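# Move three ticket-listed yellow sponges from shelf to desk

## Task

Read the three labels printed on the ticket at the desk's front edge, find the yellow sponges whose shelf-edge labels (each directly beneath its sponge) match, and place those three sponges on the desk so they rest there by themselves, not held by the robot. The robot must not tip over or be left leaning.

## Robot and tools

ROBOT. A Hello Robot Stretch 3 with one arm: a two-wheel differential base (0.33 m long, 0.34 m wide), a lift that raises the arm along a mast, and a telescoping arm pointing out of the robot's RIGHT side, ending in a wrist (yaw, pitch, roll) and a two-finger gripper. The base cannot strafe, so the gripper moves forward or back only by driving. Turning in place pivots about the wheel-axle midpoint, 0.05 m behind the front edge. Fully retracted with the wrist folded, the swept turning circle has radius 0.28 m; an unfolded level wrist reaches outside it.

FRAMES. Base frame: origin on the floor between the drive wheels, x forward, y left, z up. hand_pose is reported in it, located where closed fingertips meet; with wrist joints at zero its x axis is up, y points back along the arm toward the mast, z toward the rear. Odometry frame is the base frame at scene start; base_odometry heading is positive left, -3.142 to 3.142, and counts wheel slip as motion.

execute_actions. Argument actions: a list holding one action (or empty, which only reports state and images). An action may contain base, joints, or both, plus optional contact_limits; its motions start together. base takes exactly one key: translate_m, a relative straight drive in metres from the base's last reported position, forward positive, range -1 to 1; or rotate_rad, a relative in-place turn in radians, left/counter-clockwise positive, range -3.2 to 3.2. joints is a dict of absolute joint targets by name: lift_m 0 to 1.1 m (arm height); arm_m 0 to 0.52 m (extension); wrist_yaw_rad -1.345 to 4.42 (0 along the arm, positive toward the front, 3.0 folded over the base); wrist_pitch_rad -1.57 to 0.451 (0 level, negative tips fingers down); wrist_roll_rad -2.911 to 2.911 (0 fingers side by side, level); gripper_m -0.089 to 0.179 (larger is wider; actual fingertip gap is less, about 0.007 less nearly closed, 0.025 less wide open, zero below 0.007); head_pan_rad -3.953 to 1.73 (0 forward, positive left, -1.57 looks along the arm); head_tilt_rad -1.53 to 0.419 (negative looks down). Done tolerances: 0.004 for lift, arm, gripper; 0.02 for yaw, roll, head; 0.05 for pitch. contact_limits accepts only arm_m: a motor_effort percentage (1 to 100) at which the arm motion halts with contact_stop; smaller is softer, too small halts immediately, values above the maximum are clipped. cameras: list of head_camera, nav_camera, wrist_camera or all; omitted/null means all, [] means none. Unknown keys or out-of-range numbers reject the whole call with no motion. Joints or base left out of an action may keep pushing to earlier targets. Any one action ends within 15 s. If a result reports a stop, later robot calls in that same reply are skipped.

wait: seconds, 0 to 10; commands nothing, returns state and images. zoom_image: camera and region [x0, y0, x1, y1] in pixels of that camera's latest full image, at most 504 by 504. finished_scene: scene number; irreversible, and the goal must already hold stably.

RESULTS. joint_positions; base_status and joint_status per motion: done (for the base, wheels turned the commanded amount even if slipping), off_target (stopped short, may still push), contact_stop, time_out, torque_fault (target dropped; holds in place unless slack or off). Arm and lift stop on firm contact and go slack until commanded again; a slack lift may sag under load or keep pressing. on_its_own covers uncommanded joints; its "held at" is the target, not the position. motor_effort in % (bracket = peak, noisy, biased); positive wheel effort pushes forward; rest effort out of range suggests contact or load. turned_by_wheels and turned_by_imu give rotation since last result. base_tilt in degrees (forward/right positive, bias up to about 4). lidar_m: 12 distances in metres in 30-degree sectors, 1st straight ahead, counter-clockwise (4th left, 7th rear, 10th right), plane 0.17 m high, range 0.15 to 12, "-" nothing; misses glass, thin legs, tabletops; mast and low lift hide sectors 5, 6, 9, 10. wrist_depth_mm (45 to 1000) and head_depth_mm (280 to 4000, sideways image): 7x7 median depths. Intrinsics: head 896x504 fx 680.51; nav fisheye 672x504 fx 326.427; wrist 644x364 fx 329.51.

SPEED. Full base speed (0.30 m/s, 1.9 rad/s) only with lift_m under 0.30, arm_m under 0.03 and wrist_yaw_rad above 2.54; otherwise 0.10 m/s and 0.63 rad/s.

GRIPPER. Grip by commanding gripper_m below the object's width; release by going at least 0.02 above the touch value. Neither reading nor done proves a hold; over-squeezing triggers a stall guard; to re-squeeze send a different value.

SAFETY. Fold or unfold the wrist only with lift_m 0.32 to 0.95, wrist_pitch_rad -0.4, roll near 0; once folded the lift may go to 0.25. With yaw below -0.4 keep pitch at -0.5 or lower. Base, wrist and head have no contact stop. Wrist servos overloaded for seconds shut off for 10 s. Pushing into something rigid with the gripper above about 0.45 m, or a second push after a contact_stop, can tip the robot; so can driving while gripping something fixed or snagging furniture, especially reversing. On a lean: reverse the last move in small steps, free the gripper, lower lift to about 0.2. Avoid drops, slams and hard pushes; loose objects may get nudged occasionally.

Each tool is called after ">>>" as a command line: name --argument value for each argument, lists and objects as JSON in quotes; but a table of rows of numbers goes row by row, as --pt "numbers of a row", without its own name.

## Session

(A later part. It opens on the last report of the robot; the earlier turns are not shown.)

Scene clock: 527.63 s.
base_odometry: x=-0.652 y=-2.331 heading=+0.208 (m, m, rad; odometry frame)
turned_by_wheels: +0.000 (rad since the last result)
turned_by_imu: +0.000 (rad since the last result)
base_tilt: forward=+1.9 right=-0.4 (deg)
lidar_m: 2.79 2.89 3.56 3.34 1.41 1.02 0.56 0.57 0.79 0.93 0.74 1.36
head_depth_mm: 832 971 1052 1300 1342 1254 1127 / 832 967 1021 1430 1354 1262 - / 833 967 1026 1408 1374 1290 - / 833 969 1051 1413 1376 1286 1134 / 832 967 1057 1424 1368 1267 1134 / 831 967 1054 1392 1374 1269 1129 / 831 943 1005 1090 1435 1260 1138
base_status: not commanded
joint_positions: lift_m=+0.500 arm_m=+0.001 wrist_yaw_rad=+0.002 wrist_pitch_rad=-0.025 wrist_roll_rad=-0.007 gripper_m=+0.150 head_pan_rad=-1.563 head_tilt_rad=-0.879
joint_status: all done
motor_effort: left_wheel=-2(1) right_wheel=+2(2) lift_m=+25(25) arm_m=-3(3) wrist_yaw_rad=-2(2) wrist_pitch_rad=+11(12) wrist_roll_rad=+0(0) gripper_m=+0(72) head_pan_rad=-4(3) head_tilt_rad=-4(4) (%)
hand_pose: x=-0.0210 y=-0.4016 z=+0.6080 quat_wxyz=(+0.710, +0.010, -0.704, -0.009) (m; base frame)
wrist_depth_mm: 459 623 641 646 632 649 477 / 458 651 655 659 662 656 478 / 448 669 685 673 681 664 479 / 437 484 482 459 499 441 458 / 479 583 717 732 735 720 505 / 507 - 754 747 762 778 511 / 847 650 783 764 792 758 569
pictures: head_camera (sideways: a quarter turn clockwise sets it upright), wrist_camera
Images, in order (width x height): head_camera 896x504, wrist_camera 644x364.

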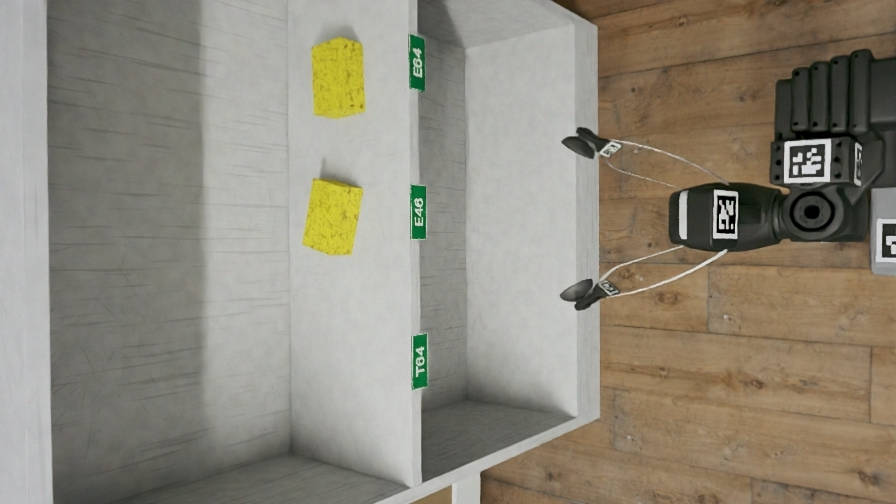

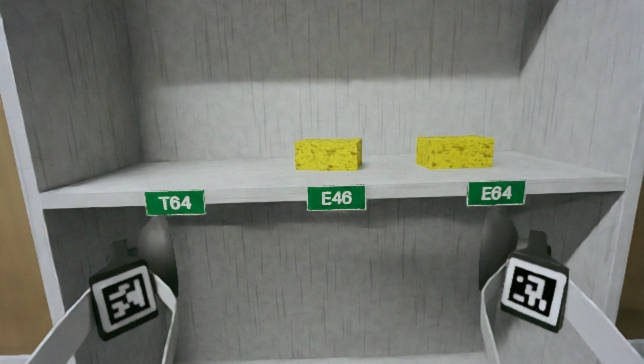

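>>> execute_actions --actions '[{"joints":{"lift_m":0.51,"gripper_m":0.175,"arm_m":0.27}}]' --cameras '["head_camera","wrist_camera"]'

Scene clock: 543.50 s.
base_odometry: x=-0.652 y=-2.331 heading=+0.208 (m, m, rad; odometry frame)
turned_by_wheels: +0.000 (rad since the last result)
turned_by_imu: +0.001 (rad since the last result)
base_tilt: forward=+2.0 right=-0.4 (deg)
lidar_m: 2.79 2.88 3.58 3.37 1.40 1.02 0.56 0.57 0.79 0.93 0.74 1.37
head_depth_mm: 833 968 1039 1299 1346 1263 1139 / 830 965 1025 1415 1355 - - / 834 968 1027 1381 1373 1262 1140 / 830 968 1050 1385 1373 1260 1127 / 831 969 1053 1420 1371 1268 1130 / 832 967 1058 1386 1365 1262 1126 / 833 940 1010 1097 1444 1265 1125
base_status: not commanded
joint_positions: lift_m=+0.510 arm_m=+0.270 wrist_yaw_rad=+0.001 wrist_pitch_rad=-0.024 wrist_roll_rad=-0.007 gripper_m=+0.175 head_pan_rad=-1.563 head_tilt_rad=-0.879
joint_status: all done
motor_effort: left_wheel=+0(2) right_wheel=+1(2) lift_m=+25(25) arm_m=+2(1) wrist_yaw_rad=+0(3) wrist_pitch_rad=+11(12) wrist_roll_rad=+0(0) gripper_m=+0(80) head_pan_rad=-4(4) head_tilt_rad=-3(3) (%)
hand_pose: x=-0.0213 y=-0.6702 z=+0.6184 quat_wxyz=(+0.710, +0.009, -0.704, -0.008) (m; base frame)
wrist_depth_mm: 382 387 382 388 387 387 387 / 389 391 396 392 399 403 403 / 407 409 408 411 414 418 419 / 415 416 420 285 421 412 257 / 310 329 293 265 263 279 251 / 227 210 208 205 203 200 206 / - 170 170 169 170 172 439
pictures: head_camera (sideways: a quarter turn clockwise sets it upright), wrist_camera
Images, in order (width x height): head_camera 896x504, wrist_camera 644x364.

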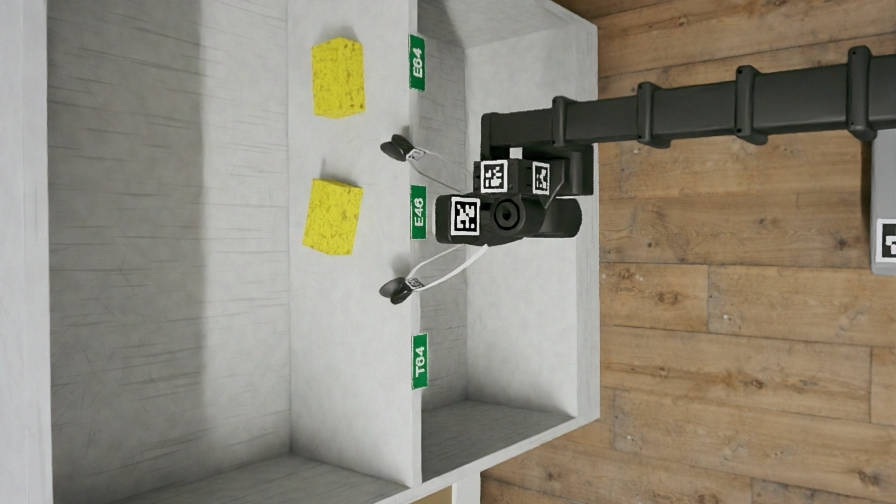

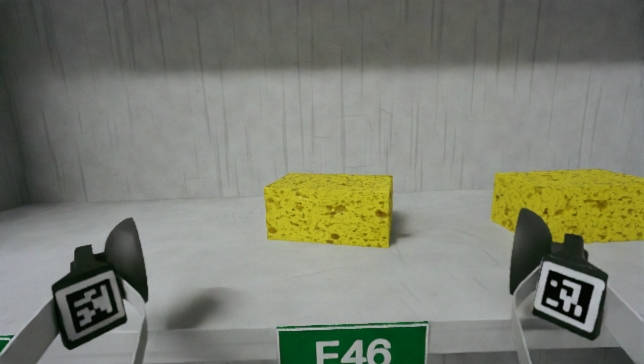

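>>> execute_actions --actions '[{"joints":{"lift_m":0.495,"arm_m":0.395}}]' --cameras '["head_camera","wrist_camera"]'

Scene clock: 555.07 s.
base_odometry: x=-0.652 y=-2.331 heading=+0.208 (m, m, rad; odometry frame)
turned_by_wheels: +0.000 (rad since the last result)
turned_by_imu: +0.001 (rad since the last result)
base_tilt: forward=+2.0 right=-0.4 (deg)
lidar_m: 2.80 2.90 3.57 3.37 1.41 1.02 0.56 0.56 0.80 0.93 0.74 1.36
head_depth_mm: 834 970 1047 1296 1345 1258 1131 / 833 964 1021 1396 1356 - - / 832 970 1055 - 1359 1257 1145 / 828 967 1063 1415 1376 1262 1133 / 835 967 1051 1422 1364 1266 1131 / 826 966 1054 1375 1360 1265 1132 / 828 942 1006 1088 1432 1262 1129
base_status: not commanded
joint_positions: lift_m=+0.495 arm_m=+0.395 wrist_yaw_rad=+0.001 wrist_pitch_rad=-0.024 wrist_roll_rad=-0.007 gripper_m=+0.175 head_pan_rad=-1.563 head_tilt_rad=-0.879
joint_status: all done
motor_effort: left_wheel=-2(2) right_wheel=+1(2) lift_m=+19(22) arm_m=+3(1) wrist_yaw_rad=-1(1) wrist_pitch_rad=+11(11) wrist_roll_rad=+0(0) gripper_m=-1(0) head_pan_rad=-4(3) head_tilt_rad=-4(4) (%)
hand_pose: x=-0.0213 y=-0.7952 z=+0.6037 quat_wxyz=(+0.710, +0.009, -0.704, -0.008) (m; base frame)
wrist_depth_mm: 268 267 266 269 270 271 272 / 275 275 276 278 280 278 282 / 282 286 286 286 287 289 290 / 291 294 296 291 297 299 299 / 264 282 147 136 127 240 180 / - 180 150 138 130 171 167 / - 139 137 136 130 133 126
pictures: head_camera (sideways: a quarter turn clockwise sets it upright), wrist_camera
Images, in order (width x height): head_camera 896x504, wrist_camera 644x364.

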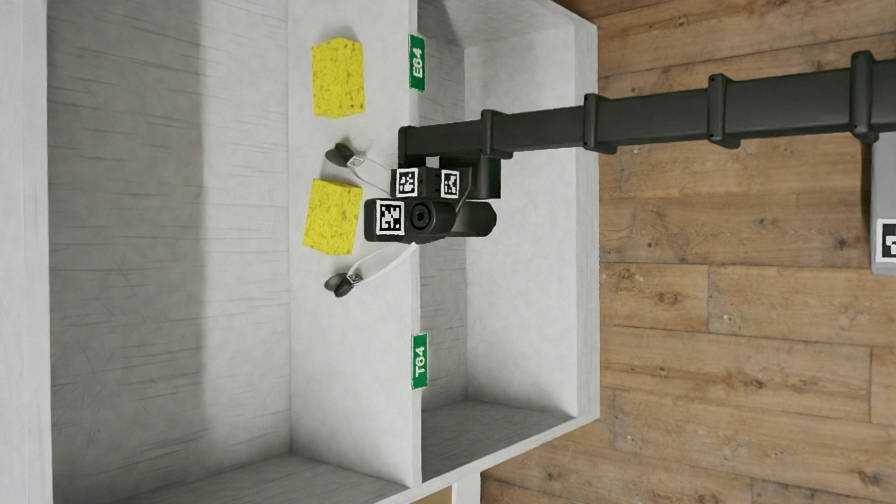

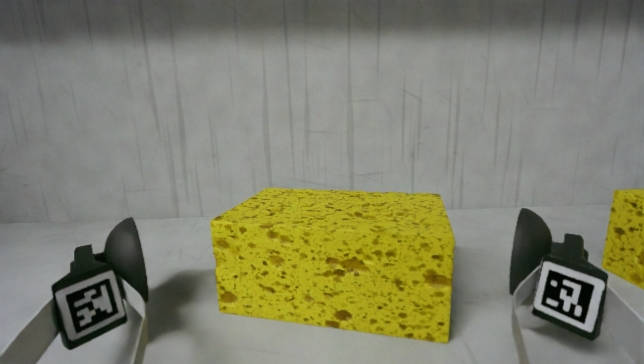

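>>> execute_actions --actions '[{"joints":{"gripper_m":0.065}}]' --cameras '["wrist_camera"]'

>>> execute_actions --actions '[{"joints":{"lift_m":0.53}}]' --cameras '["wrist_camera","head_camera"]'

Scene clock: 561.13 s.
base_odometry: x=-0.652 y=-2.331 heading=+0.208 (m, m, rad; odometry frame)
turned_by_wheels: +0.000 (rad since the last result)
turned_by_imu: +0.001 (rad since the last result)
base_tilt: forward=+2.0 right=-0.3 (deg)
lidar_m: 2.79 2.90 3.56 3.37 1.41 1.01 0.56 0.56 0.79 0.93 0.74 1.36
head_depth_mm: 830 968 1044 1295 1362 1256 1133 / 833 970 1023 1399 1362 - - / 830 967 1057 - 1360 1259 1138 / 832 969 1053 1417 1366 1262 1127 / 832 967 1053 1419 1373 1264 1127 / 828 967 1051 1383 1373 1262 1126 / 832 942 1009 1093 1422 1273 1127
base_status: not commanded
joint_positions: lift_m=+0.495 arm_m=+0.395 wrist_yaw_rad=+0.001 wrist_pitch_rad=-0.024 wrist_roll_rad=-0.007 gripper_m=+0.066 head_pan_rad=-1.563 head_tilt_rad=-0.879
joint_status: all done
motor_effort: left_wheel=-1(2) right_wheel=+2(2) lift_m=+19(20) arm_m=+2(3) wrist_yaw_rad=+0(1) wrist_pitch_rad=+11(11) wrist_roll_rad=+0(0) gripper_m=-22(92) head_pan_rad=-4(4) head_tilt_rad=-4(4) (%)
hand_pose: x=-0.0213 y=-0.7952 z=+0.6037 quat_wxyz=(+0.710, +0.009, -0.704, -0.008) (m; base frame)
wrist_depth_mm: 265 266 266 269 270 273 271 / 273 275 276 277 280 281 282 / 285 283 283 288 288 291 290 / 289 294 293 293 296 301 298 / 263 260 142 135 126 248 203 / 183 193 145 136 127 - 167 / 140 132 137 136 129 130 131
pictures: wrist_camera
Images, in order (width x height): wrist_camera 644x364.

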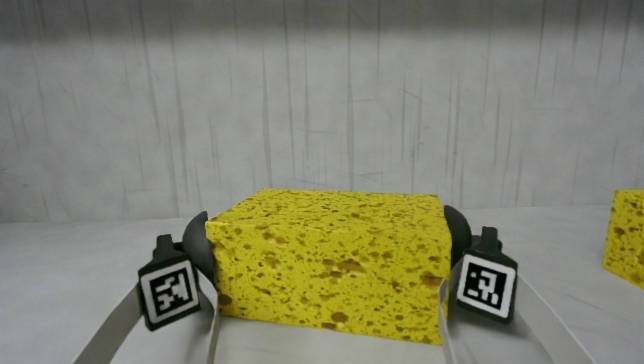

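Scene clock: 562.27 s.
base_odometry: x=-0.652 y=-2.331 heading=+0.208 (m, m, rad; odometry frame)
turned_by_wheels: +0.000 (rad since the last result)
turned_by_imu: +0.000 (rad since the last result)
base_tilt: forward=+2.0 right=-0.3 (deg)
lidar_m: 2.79 2.88 3.59 3.38 1.41 1.02 0.56 0.56 0.79 0.93 0.74 1.36
head_depth_mm: 832 967 1047 1295 1349 1253 1133 / 832 971 1016 1394 1363 - - / 838 968 1023 1416 1368 1263 1135 / 836 972 1026 1427 1366 1268 1128 / 834 966 1050 1423 1370 1257 1128 / 833 962 1054 1374 1375 1264 1131 / 833 944 1005 1097 1428 1266 1134
base_status: not commanded
joint_positions: lift_m=+0.530 arm_m=+0.395 wrist_yaw_rad=+0.001 wrist_pitch_rad=-0.024 wrist_roll_rad=-0.007 gripper_m=+0.069 head_pan_rad=-1.563 head_tilt_rad=-0.879
joint_status: all done
motor_effort: left_wheel=-2(1) right_wheel=+2(2) lift_m=+25(26) arm_m=+2(3) wrist_yaw_rad=+0(0) wrist_pitch_rad=+11(11) wrist_roll_rad=+0(0) gripper_m=-20(22) head_pan_rad=-4(4) head_tilt_rad=-3(3) (%)
hand_pose: x=-0.0213 y=-0.7952 z=+0.6384 quat_wxyz=(+0.710, +0.009, -0.704, -0.008) (m; base frame)
wrist_depth_mm: 265 266 268 268 270 272 272 / 272 274 276 276 277 280 281 / 280 284 284 288 289 289 294 / 290 294 295 292 295 301 302 / 303 302 142 135 126 308 310 / 254 258 145 136 127 - 189 / 194 183 182 173 169 180 174
pictures: head_camera (sideways: a quarter turn clockwise sets it upright), wrist_camera
Images, in order (width x height): head_camera 896x504, wrist_camera 644x364.

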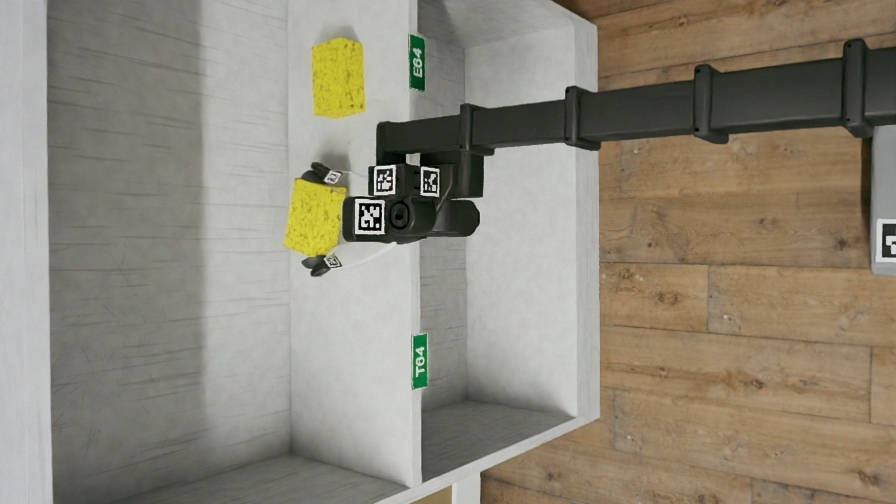

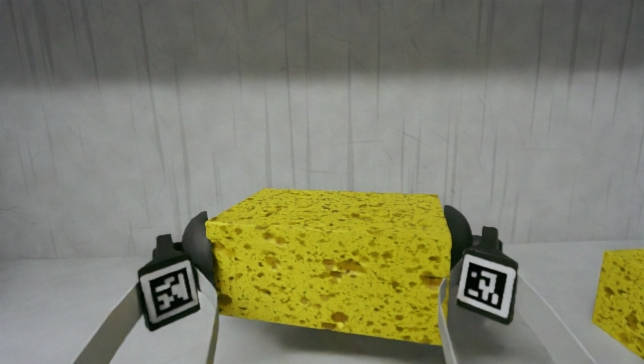

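>>> execute_actions --actions '[{"joints":{"arm_m":0.0}}]' --cameras '[]'

>>> execute_actions --actions '[{"joints":{"wrist_pitch_rad":-0.4,"wrist_yaw_rad":2.65,"head_pan_rad":0,"head_tilt_rad":-0.5}}]' --cameras '[]'

>>> execute_actions --actions '[{"joints":{"lift_m":0.285}}]' --cameras '["wrist_camera"]'

>>> execute_actions --actions '[{"base":{"rotate_rad":1.56}}]' --cameras '[]'

>>> execute_actions --actions '[{"base":{"translate_m":1.0}}]' --cameras '[]'

>>> execute_actions --actions '[{"base":{"translate_m":1.0}}]' --cameras '["nav_camera","wrist_camera"]'

Scene clock: 578.60 s.
base_odometry: x=-0.652 y=-2.331 heading=+0.208 (m, m, rad; odometry frame)
turned_by_wheels: +0.000 (rad since the last result)
turned_by_imu: +0.001 (rad since the last result)
base_tilt: forward=+2.0 right=-0.3 (deg)
lidar_m: 2.79 2.89 3.56 3.37 1.41 1.02 0.56 0.57 0.79 0.93 0.74 1.36
head_depth_mm: 832 969 1046 1301 1348 1256 1139 / 833 968 1027 1420 1362 1256 - / 831 970 1057 1416 1354 1266 - / 831 970 1058 1416 1352 1289 1132 / 834 969 1051 1422 1364 1262 1129 / 831 970 1055 1383 1366 1260 1137 / 832 943 1008 1090 1436 1265 1132
base_status: not commanded
joint_positions: lift_m=+0.530 arm_m=+0.001 wrist_yaw_rad=+0.000 wrist_pitch_rad=-0.024 wrist_roll_rad=-0.007 gripper_m=+0.069 head_pan_rad=-1.563 head_tilt_rad=-0.879
joint_status: all done
motor_effort: left_wheel=-1(2) right_wheel=+2(2) lift_m=+25(25) arm_m=-3(1) wrist_yaw_rad=+0(1) wrist_pitch_rad=+11(11) wrist_roll_rad=+0(0) gripper_m=-20(20) head_pan_rad=-3(2) head_tilt_rad=-3(3) (%)
hand_pose: x=-0.0214 y=-0.4017 z=+0.6384 quat_wxyz=(+0.710, +0.009, -0.704, -0.009) (m; base frame)
wrist_depth_mm: 465 633 647 633 658 645 473 / 463 645 657 671 661 665 477 / 456 653 676 698 689 690 476 / 462 577 625 594 516 523 466 / 461 439 142 135 126 596 487 / 512 570 146 136 127 - 532 / 829 706 779 784 794 765 541
pictures: none
No camera images: the call's "cameras" was empty. Leave "cameras" out to get every camera's image.

Scene clock: 580.93 s.
base_odometry: x=-0.652 y=-2.331 heading=+0.208 (m, m, rad; odometry frame)
turned_by_wheels: +0.000 (rad since the last result)
turned_by_imu: +0.000 (rad since the last result)
base_tilt: forward=+2.0 right=-0.4 (deg)
lidar_m: 2.79 2.90 3.54 3.37 1.41 1.02 0.56 0.56 0.79 0.93 0.74 1.37
head_depth_mm: 2420 2202 2361 2386 1887 1564 1310 / 2396 2587 2881 2566 1940 1569 1319 / 2417 2603 2870 2606 1957 1575 1318 / 2394 2635 2894 2568 1969 1563 1305 / 2420 2571 2877 2610 1951 1579 1306 / 2391 2577 2837 2571 1970 1576 1310 / 2394 2552 2911 2574 1972 1580 1309
base_status: not commanded
joint_positions: lift_m=+0.530 arm_m=+0.001 wrist_yaw_rad=+2.648 wrist_pitch_rad=-0.416 wrist_roll_rad=-0.007 gripper_m=+0.069 head_pan_rad=-0.007 head_tilt_rad=-0.508
joint_status: all done
motor_effort: left_wheel=-1(1) right_wheel=+2(2) lift_m=+25(25) arm_m=-3(3) wrist_yaw_rad=+2(4) wrist_pitch_rad=+7(10) wrist_roll_rad=+0(0) gripper_m=-20(20) head_pan_rad=+5(50) head_tilt_rad=+3(19) (%)
hand_pose: x=+0.0852 y=+0.0518 z=+0.5431 quat_wxyz=(+0.311, +0.704, -0.026, +0.638) (m; base frame)
wrist_depth_mm: - - - - - - - / - - - - - - - / - - - - - - - / - - - - - - - / 968 - 141 135 126 965 931 / - 845 145 136 128 - 783 / - 705 699 658 662 687 685
pictures: none
No camera images: the call's "cameras" was empty. Leave "cameras" out to get every camera's image.

Scene clock: 584.00 s.
base_odometry: x=-0.652 y=-2.331 heading=+0.208 (m, m, rad; odometry frame)
turned_by_wheels: +0.000 (rad since the last result)
turned_by_imu: +0.000 (rad since the last result)
base_tilt: forward=+2.0 right=-0.3 (deg)
lidar_m: 2.79 2.89 3.58 3.36 1.41 1.02 0.56 0.56 0.79 0.93 0.74 1.36
head_depth_mm: 2405 2208 2371 2389 1887 1585 1300 / 2415 2594 2919 2613 1955 1577 1314 / 2403 2624 2926 2609 1966 1563 1314 / 2390 2594 2849 2601 1971 1574 1309 / 2403 2582 2868 2615 1956 1563 1307 / 2451 2601 2883 2573 1951 1565 1312 / 2406 2625 2870 2605 1974 1576 1312
base_status: not commanded
joint_positions: lift_m=+0.285 arm_m=+0.001 wrist_yaw_rad=+2.648 wrist_pitch_rad=-0.417 wrist_roll_rad=-0.007 gripper_m=+0.069 head_pan_rad=-0.007 head_tilt_rad=-0.508
joint_status: all done
motor_effort: left_wheel=-1(1) right_wheel=+2(2) lift_m=+20(20) arm_m=-3(3) wrist_yaw_rad=+1(2) wrist_pitch_rad=+8(8) wrist_roll_rad=+0(0) gripper_m=-20(20) head_pan_rad=+4(4) head_tilt_rad=+3(3) (%)
hand_pose: x=+0.0850 y=+0.0517 z=+0.2980 quat_wxyz=(+0.311, +0.704, -0.026, +0.638) (m; base frame)
wrist_depth_mm: - - - - - - - / - - - - - - - / - - 954 937 938 918 923 / 774 756 736 734 740 727 714 / 627 620 142 135 126 613 592 / - 525 145 136 128 - 493 / - - 433 425 418 432 431
pictures: wrist_camera
Images, in order (width x height): wrist_camera 644x364.

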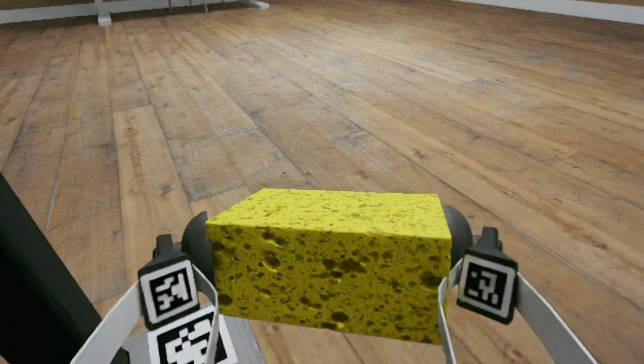

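Scene clock: 586.17 s.
base_odometry: x=-0.652 y=-2.331 heading=+1.768 (m, m, rad; odometry frame)
turned_by_wheels: +1.560 (rad since the last result)
turned_by_imu: +1.566 (rad since the last result)
base_tilt: forward=+1.9 right=-0.4 (deg)
lidar_m: 3.23 1.42 1.02 0.56 0.56 0.79 0.93 0.74 1.35 2.38 2.88 3.56
head_depth_mm: 3290 3502 3651 2597 1984 1573 1304 / 3308 3491 3568 2603 1956 1571 1309 / 3308 3538 3791 2604 1978 1565 1315 / 3286 3484 3801 2643 1973 1564 1308 / 3314 3549 3812 2590 1970 1578 1305 / 3295 3613 3802 2605 1983 1579 1309 / 3175 3210 3238 2616 1948 1570 1310
base_status: done
joint_positions: lift_m=+0.285 arm_m=+0.001 wrist_yaw_rad=+2.649 wrist_pitch_rad=-0.417 wrist_roll_rad=-0.007 gripper_m=+0.069 head_pan_rad=-0.007 head_tilt_rad=-0.507
joint_status: not commanded
motor_effort: left_wheel=+0(7) right_wheel=+2(9) lift_m=+20(20) arm_m=-3(2) wrist_yaw_rad=+1(2) wrist_pitch_rad=+8(8) wrist_roll_rad=+0(0) gripper_m=-20(20) head_pan_rad=+4(4) head_tilt_rad=+3(2) (%)
hand_pose: x=+0.0850 y=+0.0517 z=+0.2980 quat_wxyz=(+0.311, +0.704, -0.025, +0.638) (m; base frame)
wrist_depth_mm: 454 841 958 - - - - / 475 915 - - - - - / 502 945 968 959 934 904 898 / 538 729 749 726 742 734 706 / 572 622 142 135 126 615 588 / - 527 146 136 128 - 499 / - - 431 419 417 429 432
pictures: none
No camera images: the call's "cameras" was empty. Leave "cameras" out to get every camera's image.

Scene clock: 591.10 s.
base_odometry: x=-0.847 y=-1.351 heading=+1.767 (m, m, rad; odometry frame)
turned_by_wheels: +0.000 (rad since the last result)
turned_by_imu: +0.006 (rad since the last result)
base_tilt: forward=+1.9 right=-0.4 (deg)
lidar_m: 2.36 1.40 1.04 1.00 1.03 1.20 1.70 2.05 2.69 2.77 2.87 2.53
head_depth_mm: 2415 2608 2582 2489 1977 1577 1305 / 2420 2592 2875 2586 1960 1580 1312 / 2400 2574 2862 2605 1962 1573 1306 / 2425 2577 2821 2625 1952 1573 1308 / 2391 2540 2884 2582 1957 1579 1307 / 2409 2615 2863 2570 1969 1581 1317 / 2403 2588 2860 2562 1947 1581 1304
base_status: done
joint_positions: lift_m=+0.285 arm_m=+0.001 wrist_yaw_rad=+2.649 wrist_pitch_rad=-0.418 wrist_roll_rad=-0.007 gripper_m=+0.069 head_pan_rad=-0.007 head_tilt_rad=-0.506
joint_status: not commanded
motor_effort: left_wheel=-2(5) right_wheel=+2(9) lift_m=+20(20) arm_m=-3(4) wrist_yaw_rad=+2(2) wrist_pitch_rad=+8(8) wrist_roll_rad=+0(0) gripper_m=-20(20) head_pan_rad=+4(4) head_tilt_rad=+2(3) (%)
hand_pose: x=+0.0849 y=+0.0517 z=+0.2979 quat_wxyz=(+0.311, +0.704, -0.025, +0.638) (m; base frame)
wrist_depth_mm: 776 882 988 - - - - / 832 937 - - - - - / 889 926 956 963 948 924 932 / 766 750 742 743 728 726 713 / 631 613 142 136 126 619 581 / - 532 146 136 127 - 497 / - - 430 421 414 430 423
pictures: none
No camera images: the call's "cameras" was empty. Leave "cameras" out to get every camera's image.

Scene clock: 596.03 s.
base_odometry: x=-1.042 y=-0.370 heading=+1.767 (m, m, rad; odometry frame)
turned_by_wheels: +0.000 (rad since the last result)
turned_by_imu: +0.006 (rad since the last result)
base_tilt: forward=+2.0 right=-0.3 (deg)
lidar_m: 1.35 1.44 1.03 0.98 1.04 1.42 2.19 3.06 2.88 2.76 2.56 1.32
head_depth_mm: 1505 1660 1702 1265 1896 1571 1310 / 1504 1651 1701 1269 1956 1571 1315 / 1520 1669 1713 1203 1959 1571 1311 / 1519 1658 1709 1206 1975 1562 1310 / 1506 1648 1698 1268 1893 1579 1314 / 1515 1653 1824 1951 1934 1582 1310 / 1514 1653 1821 2020 1966 1577 1315
base_status: done
joint_positions: lift_m=+0.285 arm_m=+0.001 wrist_yaw_rad=+2.649 wrist_pitch_rad=-0.418 wrist_roll_rad=-0.007 gripper_m=+0.069 head_pan_rad=-0.007 head_tilt_rad=-0.506
joint_status: not commanded
motor_effort: left_wheel=-2(6) right_wheel=+2(9) lift_m=+20(20) arm_m=-2(3) wrist_yaw_rad=+1(2) wrist_pitch_rad=+8(8) wrist_roll_rad=+1(0) gripper_m=-20(20) head_pan_rad=+5(4) head_tilt_rad=+2(2) (%)
hand_pose: x=+0.0849 y=+0.0517 z=+0.2979 quat_wxyz=(+0.311, +0.704, -0.025, +0.638) (m; base frame)
wrist_depth_mm: 781 875 984 - - - - / 864 910 - - - - - / 885 940 950 938 925 939 913 / 752 751 756 746 735 737 703 / 629 627 142 135 126 620 588 / - 522 145 136 127 - 494 / - - 431 422 414 426 433
pictures: nav_camera (sideways: a quarter turn counterclockwise sets it upright), wrist_camera
Images, in order (width x height): nav_camera 672x504, wrist_camera 644x364.

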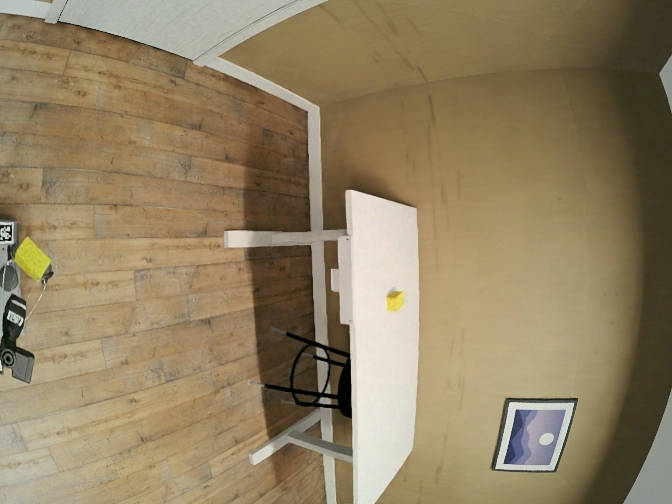

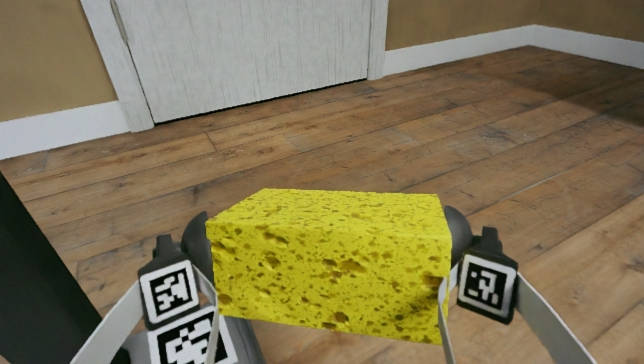

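>>> execute_actions --actions '[{"base":{"translate_m":0.53}}]' --cameras '[]'

>>> execute_actions --actions '[{"base":{"rotate_rad":1.555},"joints":{"lift_m":0.8,"head_pan_rad":-1.57,"head_tilt_rad":-0.75}}]' --cameras '[]'

>>> execute_actions --actions '[{"joints":{"wrist_yaw_rad":0,"wrist_pitch_rad":-0.15}}]' --cameras '[]'

>>> execute_actions --actions '[{"joints":{"arm_m":0.33,"lift_m":0.75}}]' --cameras '["head_camera","wrist_camera"]'

Scene clock: 611.23 s.
base_odometry: x=-1.146 y=+0.150 heading=+1.767 (m, m, rad; odometry frame)
turned_by_wheels: +0.000 (rad since the last result)
turned_by_imu: +0.004 (rad since the last result)
base_tilt: forward=+2.0 right=-0.3 (deg)
lidar_m: 0.83 1.30 1.02 0.99 1.03 1.43 2.65 3.54 2.86 2.75 0.89 0.91
head_depth_mm: 1052 1145 1262 1155 870 697 1293 / 1051 1145 1258 1154 867 695 1273 / 1051 1147 1254 1151 869 698 1253 / 1053 1156 1260 1154 869 697 1282 / 1050 1147 1261 1142 864 697 1273 / 1049 1148 1261 1339 868 716 1308 / 1057 1148 1260 1402 1555 715 1305
base_status: done
joint_positions: lift_m=+0.285 arm_m=+0.001 wrist_yaw_rad=+2.649 wrist_pitch_rad=-0.418 wrist_roll_rad=-0.007 gripper_m=+0.069 head_pan_rad=-0.007 head_tilt_rad=-0.506
joint_status: not commanded
motor_effort: left_wheel=-2(6) right_wheel=+2(9) lift_m=+20(20) arm_m=-3(3) wrist_yaw_rad=+2(2) wrist_pitch_rad=+8(8) wrist_roll_rad=+0(0) gripper_m=-20(20) head_pan_rad=+4(5) head_tilt_rad=+2(2) (%)
hand_pose: x=+0.0849 y=+0.0517 z=+0.2979 quat_wxyz=(+0.311, +0.704, -0.025, +0.638) (m; base frame)
wrist_depth_mm: 784 845 957 - - - 993 / 864 911 - - - - - / 872 936 980 961 948 934 936 / 768 765 757 734 729 722 704 / 622 619 142 135 126 602 551 / - 534 145 136 128 - 497 / - - - 422 418 430 432
pictures: none
No camera images: the call's "cameras" was empty. Leave "cameras" out to get every camera's image.

Scene clock: 616.73 s.
base_odometry: x=-1.146 y=+0.150 heading=-2.961 (m, m, rad; odometry frame)
turned_by_wheels: +1.555 (rad since the last result)
turned_by_imu: +1.564 (rad since the last result)
base_tilt: forward=+2.0 right=-0.4 (deg)
lidar_m: 0.99 1.03 1.42 2.65 3.65 2.87 2.76 0.90 0.92 0.83 1.30 1.02
head_depth_mm: 1084 1208 1019 817 735 1402 - / 1090 1211 986 823 722 1392 - / 1096 1218 1021 819 721 1359 - / 1091 1216 1026 820 723 1396 - / 1095 1215 1028 824 736 1346 1149 / 1095 1241 1062 826 1463 1336 1174 / 1097 1247 1431 1646 1492 1347 1170
base_status: done
joint_positions: lift_m=+0.800 arm_m=+0.001 wrist_yaw_rad=+2.649 wrist_pitch_rad=-0.418 wrist_roll_rad=-0.007 gripper_m=+0.069 head_pan_rad=-1.563 head_tilt_rad=-0.741
joint_status: all done
motor_effort: left_wheel=-2(6) right_wheel=+2(8) lift_m=+25(27) arm_m=-3(3) wrist_yaw_rad=+2(1) wrist_pitch_rad=+9(9) wrist_roll_rad=+0(0) gripper_m=-20(20) head_pan_rad=-4(50) head_tilt_rad=-3(16) (%)
hand_pose: x=+0.0849 y=+0.0516 z=+0.8125 quat_wxyz=(+0.312, +0.704, -0.025, +0.638) (m; base frame)
wrist_depth_mm: - - - - - 973 763 / - - - - - - 816 / - - - - - - 854 / - - - - - - 862 / - - 142 135 127 - 922 / - - 146 136 128 - 973 / - - 980 937 949 968 937
pictures: none
No camera images: the call's "cameras" was empty. Leave "cameras" out to get every camera's image.

Scene clock: 619.03 s.
base_odometry: x=-1.146 y=+0.150 heading=-2.961 (m, m, rad; odometry frame)
turned_by_wheels: +0.000 (rad since the last result)
turned_by_imu: +0.000 (rad since the last result)
base_tilt: forward=+2.0 right=-0.3 (deg)
lidar_m: 0.99 1.03 1.42 2.65 3.63 2.87 2.76 0.89 0.92 0.83 1.30 1.02
head_depth_mm: 1093 1211 1025 819 736 1393 - / 1084 1215 985 818 723 1391 - / 1094 1216 1025 820 507 - - / 1091 1217 1019 822 701 1313 1170 / 1094 1216 1020 820 738 1334 1172 / 1093 1236 1068 820 1466 1336 1166 / 1097 1238 1439 1653 1491 1348 1174
base_status: not commanded
joint_positions: lift_m=+0.800 arm_m=+0.001 wrist_yaw_rad=+0.002 wrist_pitch_rad=-0.176 wrist_roll_rad=-0.007 gripper_m=+0.069 head_pan_rad=-1.563 head_tilt_rad=-0.741
joint_status: all done
motor_effort: left_wheel=-1(2) right_wheel=+2(2) lift_m=+25(25) arm_m=-3(3) wrist_yaw_rad=-2(5) wrist_pitch_rad=+12(11) wrist_roll_rad=+0(0) gripper_m=-20(20) head_pan_rad=-3(3) head_tilt_rad=-3(3) (%)
hand_pose: x=-0.0210 y=-0.3941 z=+0.8700 quat_wxyz=(+0.707, +0.063, -0.702, -0.061) (m; base frame)
wrist_depth_mm: 932 919 922 928 929 956 931 / 969 964 968 992 987 989 969 / - - - - 994 - - / - - 686 670 605 655 645 / - - 141 135 126 493 457 / - 391 145 137 128 - 359 / - 309 305 283 284 295 304
pictures: none
No camera images: the call's "cameras" was empty. Leave "cameras" out to get every camera's image.

Scene clock: 622.67 s.
base_odometry: x=-1.146 y=+0.150 heading=-2.961 (m, m, rad; odometry frame)
turned_by_wheels: +0.000 (rad since the last result)
turned_by_imu: +0.000 (rad since the last result)
base_tilt: forward=+2.0 right=-0.3 (deg)
lidar_m: 0.99 1.03 1.41 2.66 3.63 2.87 2.76 0.89 0.91 0.83 1.30 1.02
head_depth_mm: 1085 1203 1023 817 - - - / 1087 1208 1055 - 726 1342 1167 / 1085 1214 1077 - 720 1334 1173 / 1096 1215 1061 797 725 1336 1165 / 1088 1209 1024 821 738 1335 1172 / 1091 1243 1060 823 1467 1347 1171 / 1094 1236 1427 1648 1490 1339 1169
base_status: not commanded
joint_positions: lift_m=+0.750 arm_m=+0.330 wrist_yaw_rad=+0.001 wrist_pitch_rad=-0.175 wrist_roll_rad=-0.007 gripper_m=+0.069 head_pan_rad=-1.563 head_tilt_rad=-0.741
joint_status: all done
motor_effort: left_wheel=-2(1) right_wheel=+2(2) lift_m=+19(20) arm_m=+3(3) wrist_yaw_rad=-1(2) wrist_pitch_rad=+11(12) wrist_roll_rad=+0(0) gripper_m=-20(20) head_pan_rad=-4(4) head_tilt_rad=-3(3) (%)
hand_pose: x=-0.0214 y=-0.7228 z=+0.8206 quat_wxyz=(+0.707, +0.062, -0.702, -0.062) (m; base frame)
wrist_depth_mm: 615 617 614 627 619 622 632 / 655 643 656 652 652 655 652 / 687 688 693 695 686 688 685 / 739 723 554 531 523 505 498 / 764 395 142 135 126 295 361 / 303 307 145 136 127 - 233 / 248 236 236 225 221 232 234
pictures: head_camera (sideways: a quarter turn clockwise sets it upright), wrist_camera
Images, in order (width x height): head_camera 896x504, wrist_camera 644x364.

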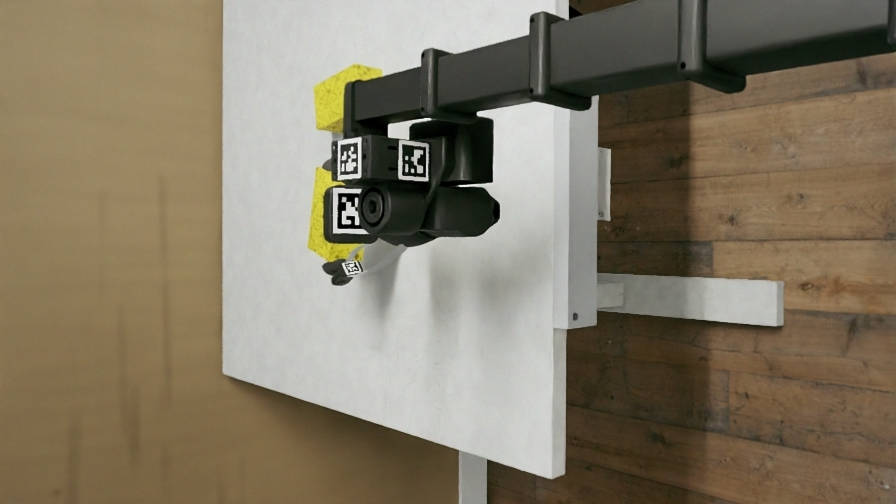

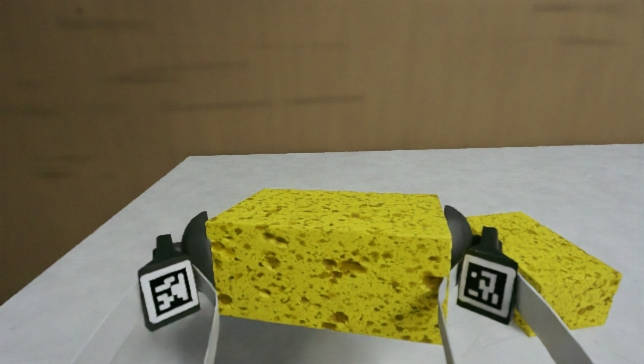

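>>> execute_actions --actions '[{"base":{"translate_m":0.09}}]' --cameras '[]'

>>> execute_actions --actions '[{"joints":{"lift_m":0.697}}]' --cameras '["wrist_camera"]'

Scene clock: 633.57 s.
base_odometry: x=-1.234 y=+0.134 heading=-2.961 (m, m, rad; odometry frame)
turned_by_wheels: +0.000 (rad since the last result)
turned_by_imu: +0.001 (rad since the last result)
base_tilt: forward=+2.0 right=-0.4 (deg)
lidar_m: 0.90 0.93 1.29 2.63 3.63 2.96 2.85 0.96 0.96 0.82 1.30 0.93
head_depth_mm: 1081 1212 952 817 - - - / 1088 1219 1057 - 725 1341 1165 / 1084 1216 1083 - 718 1342 1172 / 1095 1217 1058 797 736 1304 1175 / 1093 1207 1023 822 1461 1342 1172 / 1090 1237 1425 1657 1530 1344 1175 / 1092 1239 1429 1680 1566 1334 1178
base_status: done
joint_positions: lift_m=+0.750 arm_m=+0.330 wrist_yaw_rad=+0.001 wrist_pitch_rad=-0.175 wrist_roll_rad=-0.007 gripper_m=+0.069 head_pan_rad=-1.563 head_tilt_rad=-0.741
joint_status: not commanded
motor_effort: left_wheel=-1(3) right_wheel=+2(6) lift_m=+20(20) arm_m=+2(2) wrist_yaw_rad=+0(1) wrist_pitch_rad=+11(11) wrist_roll_rad=+0(0) gripper_m=-20(20) head_pan_rad=-3(3) head_tilt_rad=-3(3) (%)
hand_pose: x=-0.0214 y=-0.7228 z=+0.8206 quat_wxyz=(+0.707, +0.062, -0.702, -0.062) (m; base frame)
wrist_depth_mm: 623 619 619 620 627 621 618 / 655 660 646 661 655 667 665 / 690 693 685 694 664 700 704 / 721 726 592 530 523 515 502 / 769 775 142 136 126 386 293 / 828 809 146 136 128 - 265 / 902 237 233 224 221 231 234
pictures: none
No camera images: the call's "cameras" was empty. Leave "cameras" out to get every camera's image.

Scene clock: 634.87 s.
base_odometry: x=-1.234 y=+0.134 heading=-2.961 (m, m, rad; odometry frame)
turned_by_wheels: +0.000 (rad since the last result)
turned_by_imu: +0.000 (rad since the last result)
base_tilt: forward=+2.1 right=-0.4 (deg)
lidar_m: 0.90 0.93 1.29 2.64 3.63 2.97 2.85 0.96 0.96 0.82 1.30 0.93
head_depth_mm: 1086 1208 952 818 715 - - / 1089 1205 1021 882 716 1340 1173 / 1090 1209 1024 - 720 1333 1172 / 1086 1209 1021 809 735 1315 1171 / 1090 1218 1018 824 1453 1345 1168 / 1090 1236 1424 1634 1534 1346 1174 / 1090 1241 1426 1693 1562 1341 1175
base_status: not commanded
joint_positions: lift_m=+0.697 arm_m=+0.330 wrist_yaw_rad=+0.001 wrist_pitch_rad=-0.175 wrist_roll_rad=-0.007 gripper_m=+0.069 head_pan_rad=-1.563 head_tilt_rad=-0.741
joint_status: all done
motor_effort: left_wheel=-1(1) right_wheel=+2(2) lift_m=+20(21) arm_m=+3(3) wrist_yaw_rad=+0(0) wrist_pitch_rad=+11(11) wrist_roll_rad=-1(1) gripper_m=-20(20) head_pan_rad=-3(4) head_tilt_rad=-3(3) (%)
hand_pose: x=-0.0214 y=-0.7228 z=+0.7676 quat_wxyz=(+0.707, +0.062, -0.702, -0.062) (m; base frame)
wrist_depth_mm: 625 611 622 630 623 629 614 / 648 643 654 635 647 650 665 / 680 693 676 652 624 596 586 / 731 707 394 385 377 365 281 / 760 284 142 135 126 278 249 / 235 223 145 136 128 - 206 / 178 170 169 162 159 166 168
pictures: wrist_camera
Images, in order (width x height): wrist_camera 644x364.

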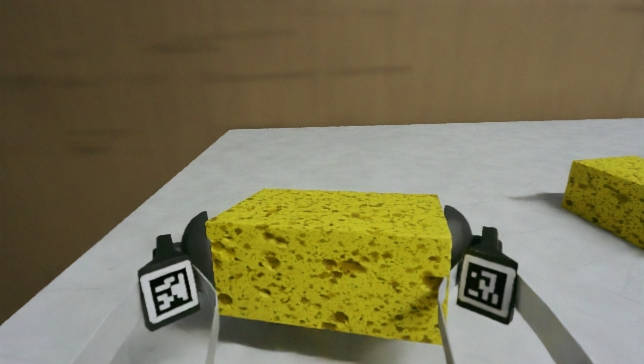

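>>> execute_actions --actions '[{"joints":{"lift_m":0.685}}]' --cameras '[]'

>>> execute_actions --actions '[{"joints":{"gripper_m":0.15}}]' --cameras '["wrist_camera"]'

>>> execute_actions --actions '[{"joints":{"lift_m":0.78}}]' --cameras '[]'

>>> execute_actions --actions '[{"joints":{"arm_m":0.0}}]' --cameras '["head_camera"]'

Scene clock: 645.37 s.
base_odometry: x=-1.234 y=+0.134 heading=-2.961 (m, m, rad; odometry frame)
turned_by_wheels: +0.000 (rad since the last result)
turned_by_imu: +0.000 (rad since the last result)
base_tilt: forward=+2.0 right=-0.4 (deg)
lidar_m: 0.90 0.93 1.29 2.64 3.63 2.97 2.85 0.96 0.96 0.82 1.30 0.93
head_depth_mm: 1086 1203 952 819 717 1359 - / 1083 1206 1027 866 718 1334 1164 / 1085 1213 1018 - 720 1322 1170 / 1089 1208 1025 820 1026 1310 1164 / 1094 1216 1028 821 1455 1335 1177 / 1086 1238 1424 1654 1534 1341 1174 / 1095 1240 1437 1693 1561 1338 1173
base_status: not commanded
joint_positions: lift_m=+0.685 arm_m=+0.330 wrist_yaw_rad=+0.001 wrist_pitch_rad=-0.175 wrist_roll_rad=-0.007 gripper_m=+0.069 head_pan_rad=-1.563 head_tilt_rad=-0.741
joint_status: all done
motor_effort: left_wheel=-2(1) right_wheel=+2(2) lift_m=+20(21) arm_m=+2(2) wrist_yaw_rad=+0(0) wrist_pitch_rad=+11(11) wrist_roll_rad=+0(0) gripper_m=-20(20) head_pan_rad=-4(4) head_tilt_rad=-3(3) (%)
hand_pose: x=-0.0214 y=-0.7228 z=+0.7556 quat_wxyz=(+0.707, +0.062, -0.702, -0.062) (m; base frame)
wrist_depth_mm: 620 617 619 618 632 629 619 / 645 646 660 653 650 646 664 / 685 682 667 588 575 551 530 / 728 719 355 349 344 337 268 / 763 256 142 135 126 255 237 / 200 202 146 136 128 - 187 / 163 156 154 148 146 153 154
pictures: none
No camera images: the call's "cameras" was empty. Leave "cameras" out to get every camera's image.

Scene clock: 646.67 s.
base_odometry: x=-1.234 y=+0.134 heading=-2.961 (m, m, rad; odometry frame)
turned_by_wheels: +0.000 (rad since the last result)
turned_by_imu: +0.000 (rad since the last result)
base_tilt: forward=+2.0 right=-0.3 (deg)
lidar_m: 0.90 0.93 1.29 2.64 3.64 2.97 2.85 0.96 0.96 0.82 1.30 0.93
head_depth_mm: 1088 1209 953 818 716 1357 - / 1091 1210 1022 864 719 1339 1167 / 1090 1214 1021 - 719 1337 1165 / 1093 1208 1027 800 1022 1308 1178 / 1090 1211 1027 824 1463 1350 1172 / 1083 1235 1425 1647 1516 1343 1177 / 1089 1237 1432 1688 1569 1343 1167
base_status: not commanded
joint_positions: lift_m=+0.685 arm_m=+0.330 wrist_yaw_rad=+0.001 wrist_pitch_rad=-0.175 wrist_roll_rad=-0.007 gripper_m=+0.150 head_pan_rad=-1.563 head_tilt_rad=-0.741
joint_status: all done
motor_effort: left_wheel=-1(2) right_wheel=+2(2) lift_m=+20(20) arm_m=+3(3) wrist_yaw_rad=+0(1) wrist_pitch_rad=+11(11) wrist_roll_rad=+0(0) gripper_m=+0(82) head_pan_rad=-4(3) head_tilt_rad=-3(3) (%)
hand_pose: x=-0.0214 y=-0.7228 z=+0.7556 quat_wxyz=(+0.707, +0.062, -0.702, -0.062) (m; base frame)
wrist_depth_mm: 615 611 614 629 607 638 633 / 651 646 645 642 648 665 658 / 684 683 679 590 570 550 538 / 732 727 357 351 344 338 270 / 774 272 228 160 160 256 240 / 209 - 150 138 131 182 187 / - 156 155 147 138 155 153
pictures: wrist_camera
Images, in order (width x height): wrist_camera 644x364.

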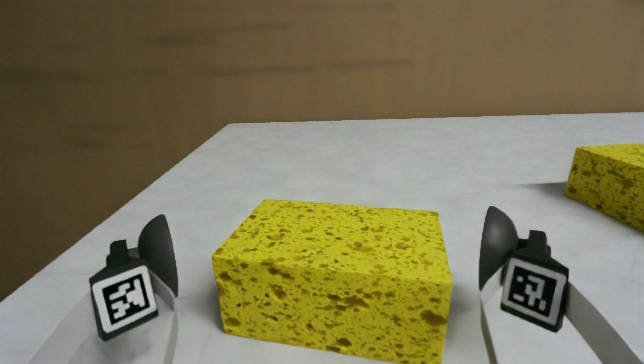

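Scene clock: 648.37 s.
base_odometry: x=-1.234 y=+0.134 heading=-2.961 (m, m, rad; odometry frame)
turned_by_wheels: +0.000 (rad since the last result)
turned_by_imu: +0.000 (rad since the last result)
base_tilt: forward=+1.9 right=-0.3 (deg)
lidar_m: 0.90 0.93 1.29 2.63 3.63 2.96 2.85 0.96 0.96 0.82 1.30 0.93
head_depth_mm: 1083 1209 983 840 - - 1156 / 1085 1215 1099 - 718 1340 1172 / 1090 1219 1098 764 717 1333 1179 / 1093 1211 1061 809 736 1314 1170 / 1089 1219 1041 823 1459 1338 1176 / 1092 1241 1423 1650 1526 1341 1173 / 1091 1236 1434 1680 1570 1335 1175
base_status: not commanded
joint_positions: lift_m=+0.780 arm_m=+0.330 wrist_yaw_rad=+0.001 wrist_pitch_rad=-0.174 wrist_roll_rad=-0.007 gripper_m=+0.150 head_pan_rad=-1.563 head_tilt_rad=-0.741
joint_status: all done
motor_effort: left_wheel=-1(1) right_wheel=+2(2) lift_m=+25(27) arm_m=+3(3) wrist_yaw_rad=+0(0) wrist_pitch_rad=+11(11) wrist_roll_rad=+0(0) gripper_m=+0(0) head_pan_rad=-4(3) head_tilt_rad=-3(3) (%)
hand_pose: x=-0.0214 y=-0.7228 z=+0.8505 quat_wxyz=(+0.707, +0.062, -0.702, -0.061) (m; base frame)
wrist_depth_mm: 613 614 623 619 617 626 628 / 642 648 650 661 655 662 661 / 683 690 689 696 696 692 698 / 738 718 711 619 605 598 580 / 777 777 444 442 427 452 417 / 831 - 347 339 334 319 275 / 877 274 281 221 277 271 258
pictures: none
No camera images: the call's "cameras" was empty. Leave "cameras" out to get every camera's image.

Scene clock: 652.00 s.
base_odometry: x=-1.234 y=+0.134 heading=-2.961 (m, m, rad; odometry frame)
turned_by_wheels: +0.000 (rad since the last result)
turned_by_imu: +0.000 (rad since the last result)
base_tilt: forward=+2.0 right=-0.4 (deg)
lidar_m: 0.90 0.93 1.29 2.63 3.65 2.97 2.84 0.96 0.96 0.82 1.30 0.93
head_depth_mm: 1089 1209 948 817 717 1367 - / 1083 1208 1015 816 736 1366 - / 1088 1215 1022 819 716 - - / 1091 1210 1027 821 738 1324 1176 / 1094 1224 1024 821 1476 1338 1174 / 1095 1240 1431 1638 1525 1337 1175 / 1092 1240 1429 1690 1566 1347 1174
base_status: not commanded
joint_positions: lift_m=+0.780 arm_m=+0.001 wrist_yaw_rad=+0.000 wrist_pitch_rad=-0.174 wrist_roll_rad=-0.007 gripper_m=+0.150 head_pan_rad=-1.563 head_tilt_rad=-0.741
joint_status: all done
motor_effort: left_wheel=-2(1) right_wheel=+1(2) lift_m=+25(25) arm_m=-3(7) wrist_yaw_rad=-1(1) wrist_pitch_rad=+11(11) wrist_roll_rad=+0(0) gripper_m=+0(0) head_pan_rad=-4(4) head_tilt_rad=-3(3) (%)
hand_pose: x=-0.0214 y=-0.3943 z=+0.8506 quat_wxyz=(+0.707, +0.062, -0.702, -0.061) (m; base frame)
wrist_depth_mm: 916 922 935 928 932 942 932 / 965 978 983 980 996 992 971 / - - - - - 970 965 / - - 755 503 600 550 591 / - - 451 440 435 450 424 / - - 343 342 338 323 332 / - 304 301 288 282 284 280
pictures: head_camera (sideways: a quarter turn clockwise sets it upright)
Images, in order (width x height): head_camera 896x504.

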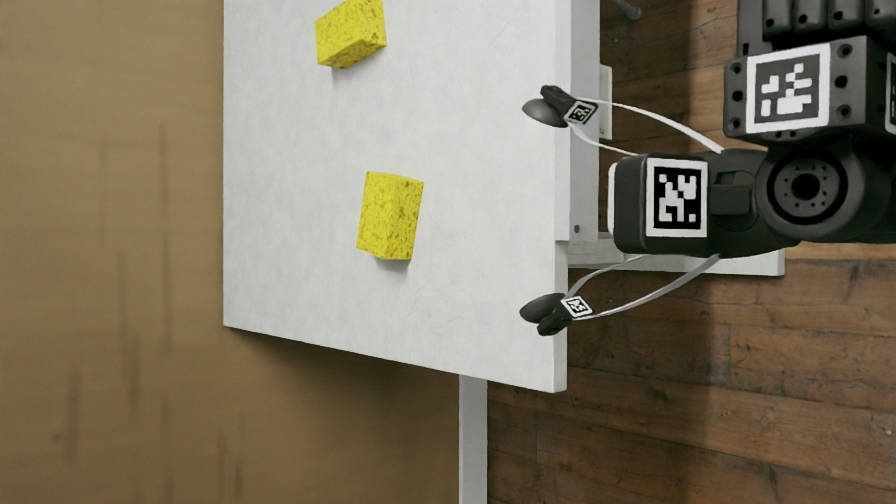

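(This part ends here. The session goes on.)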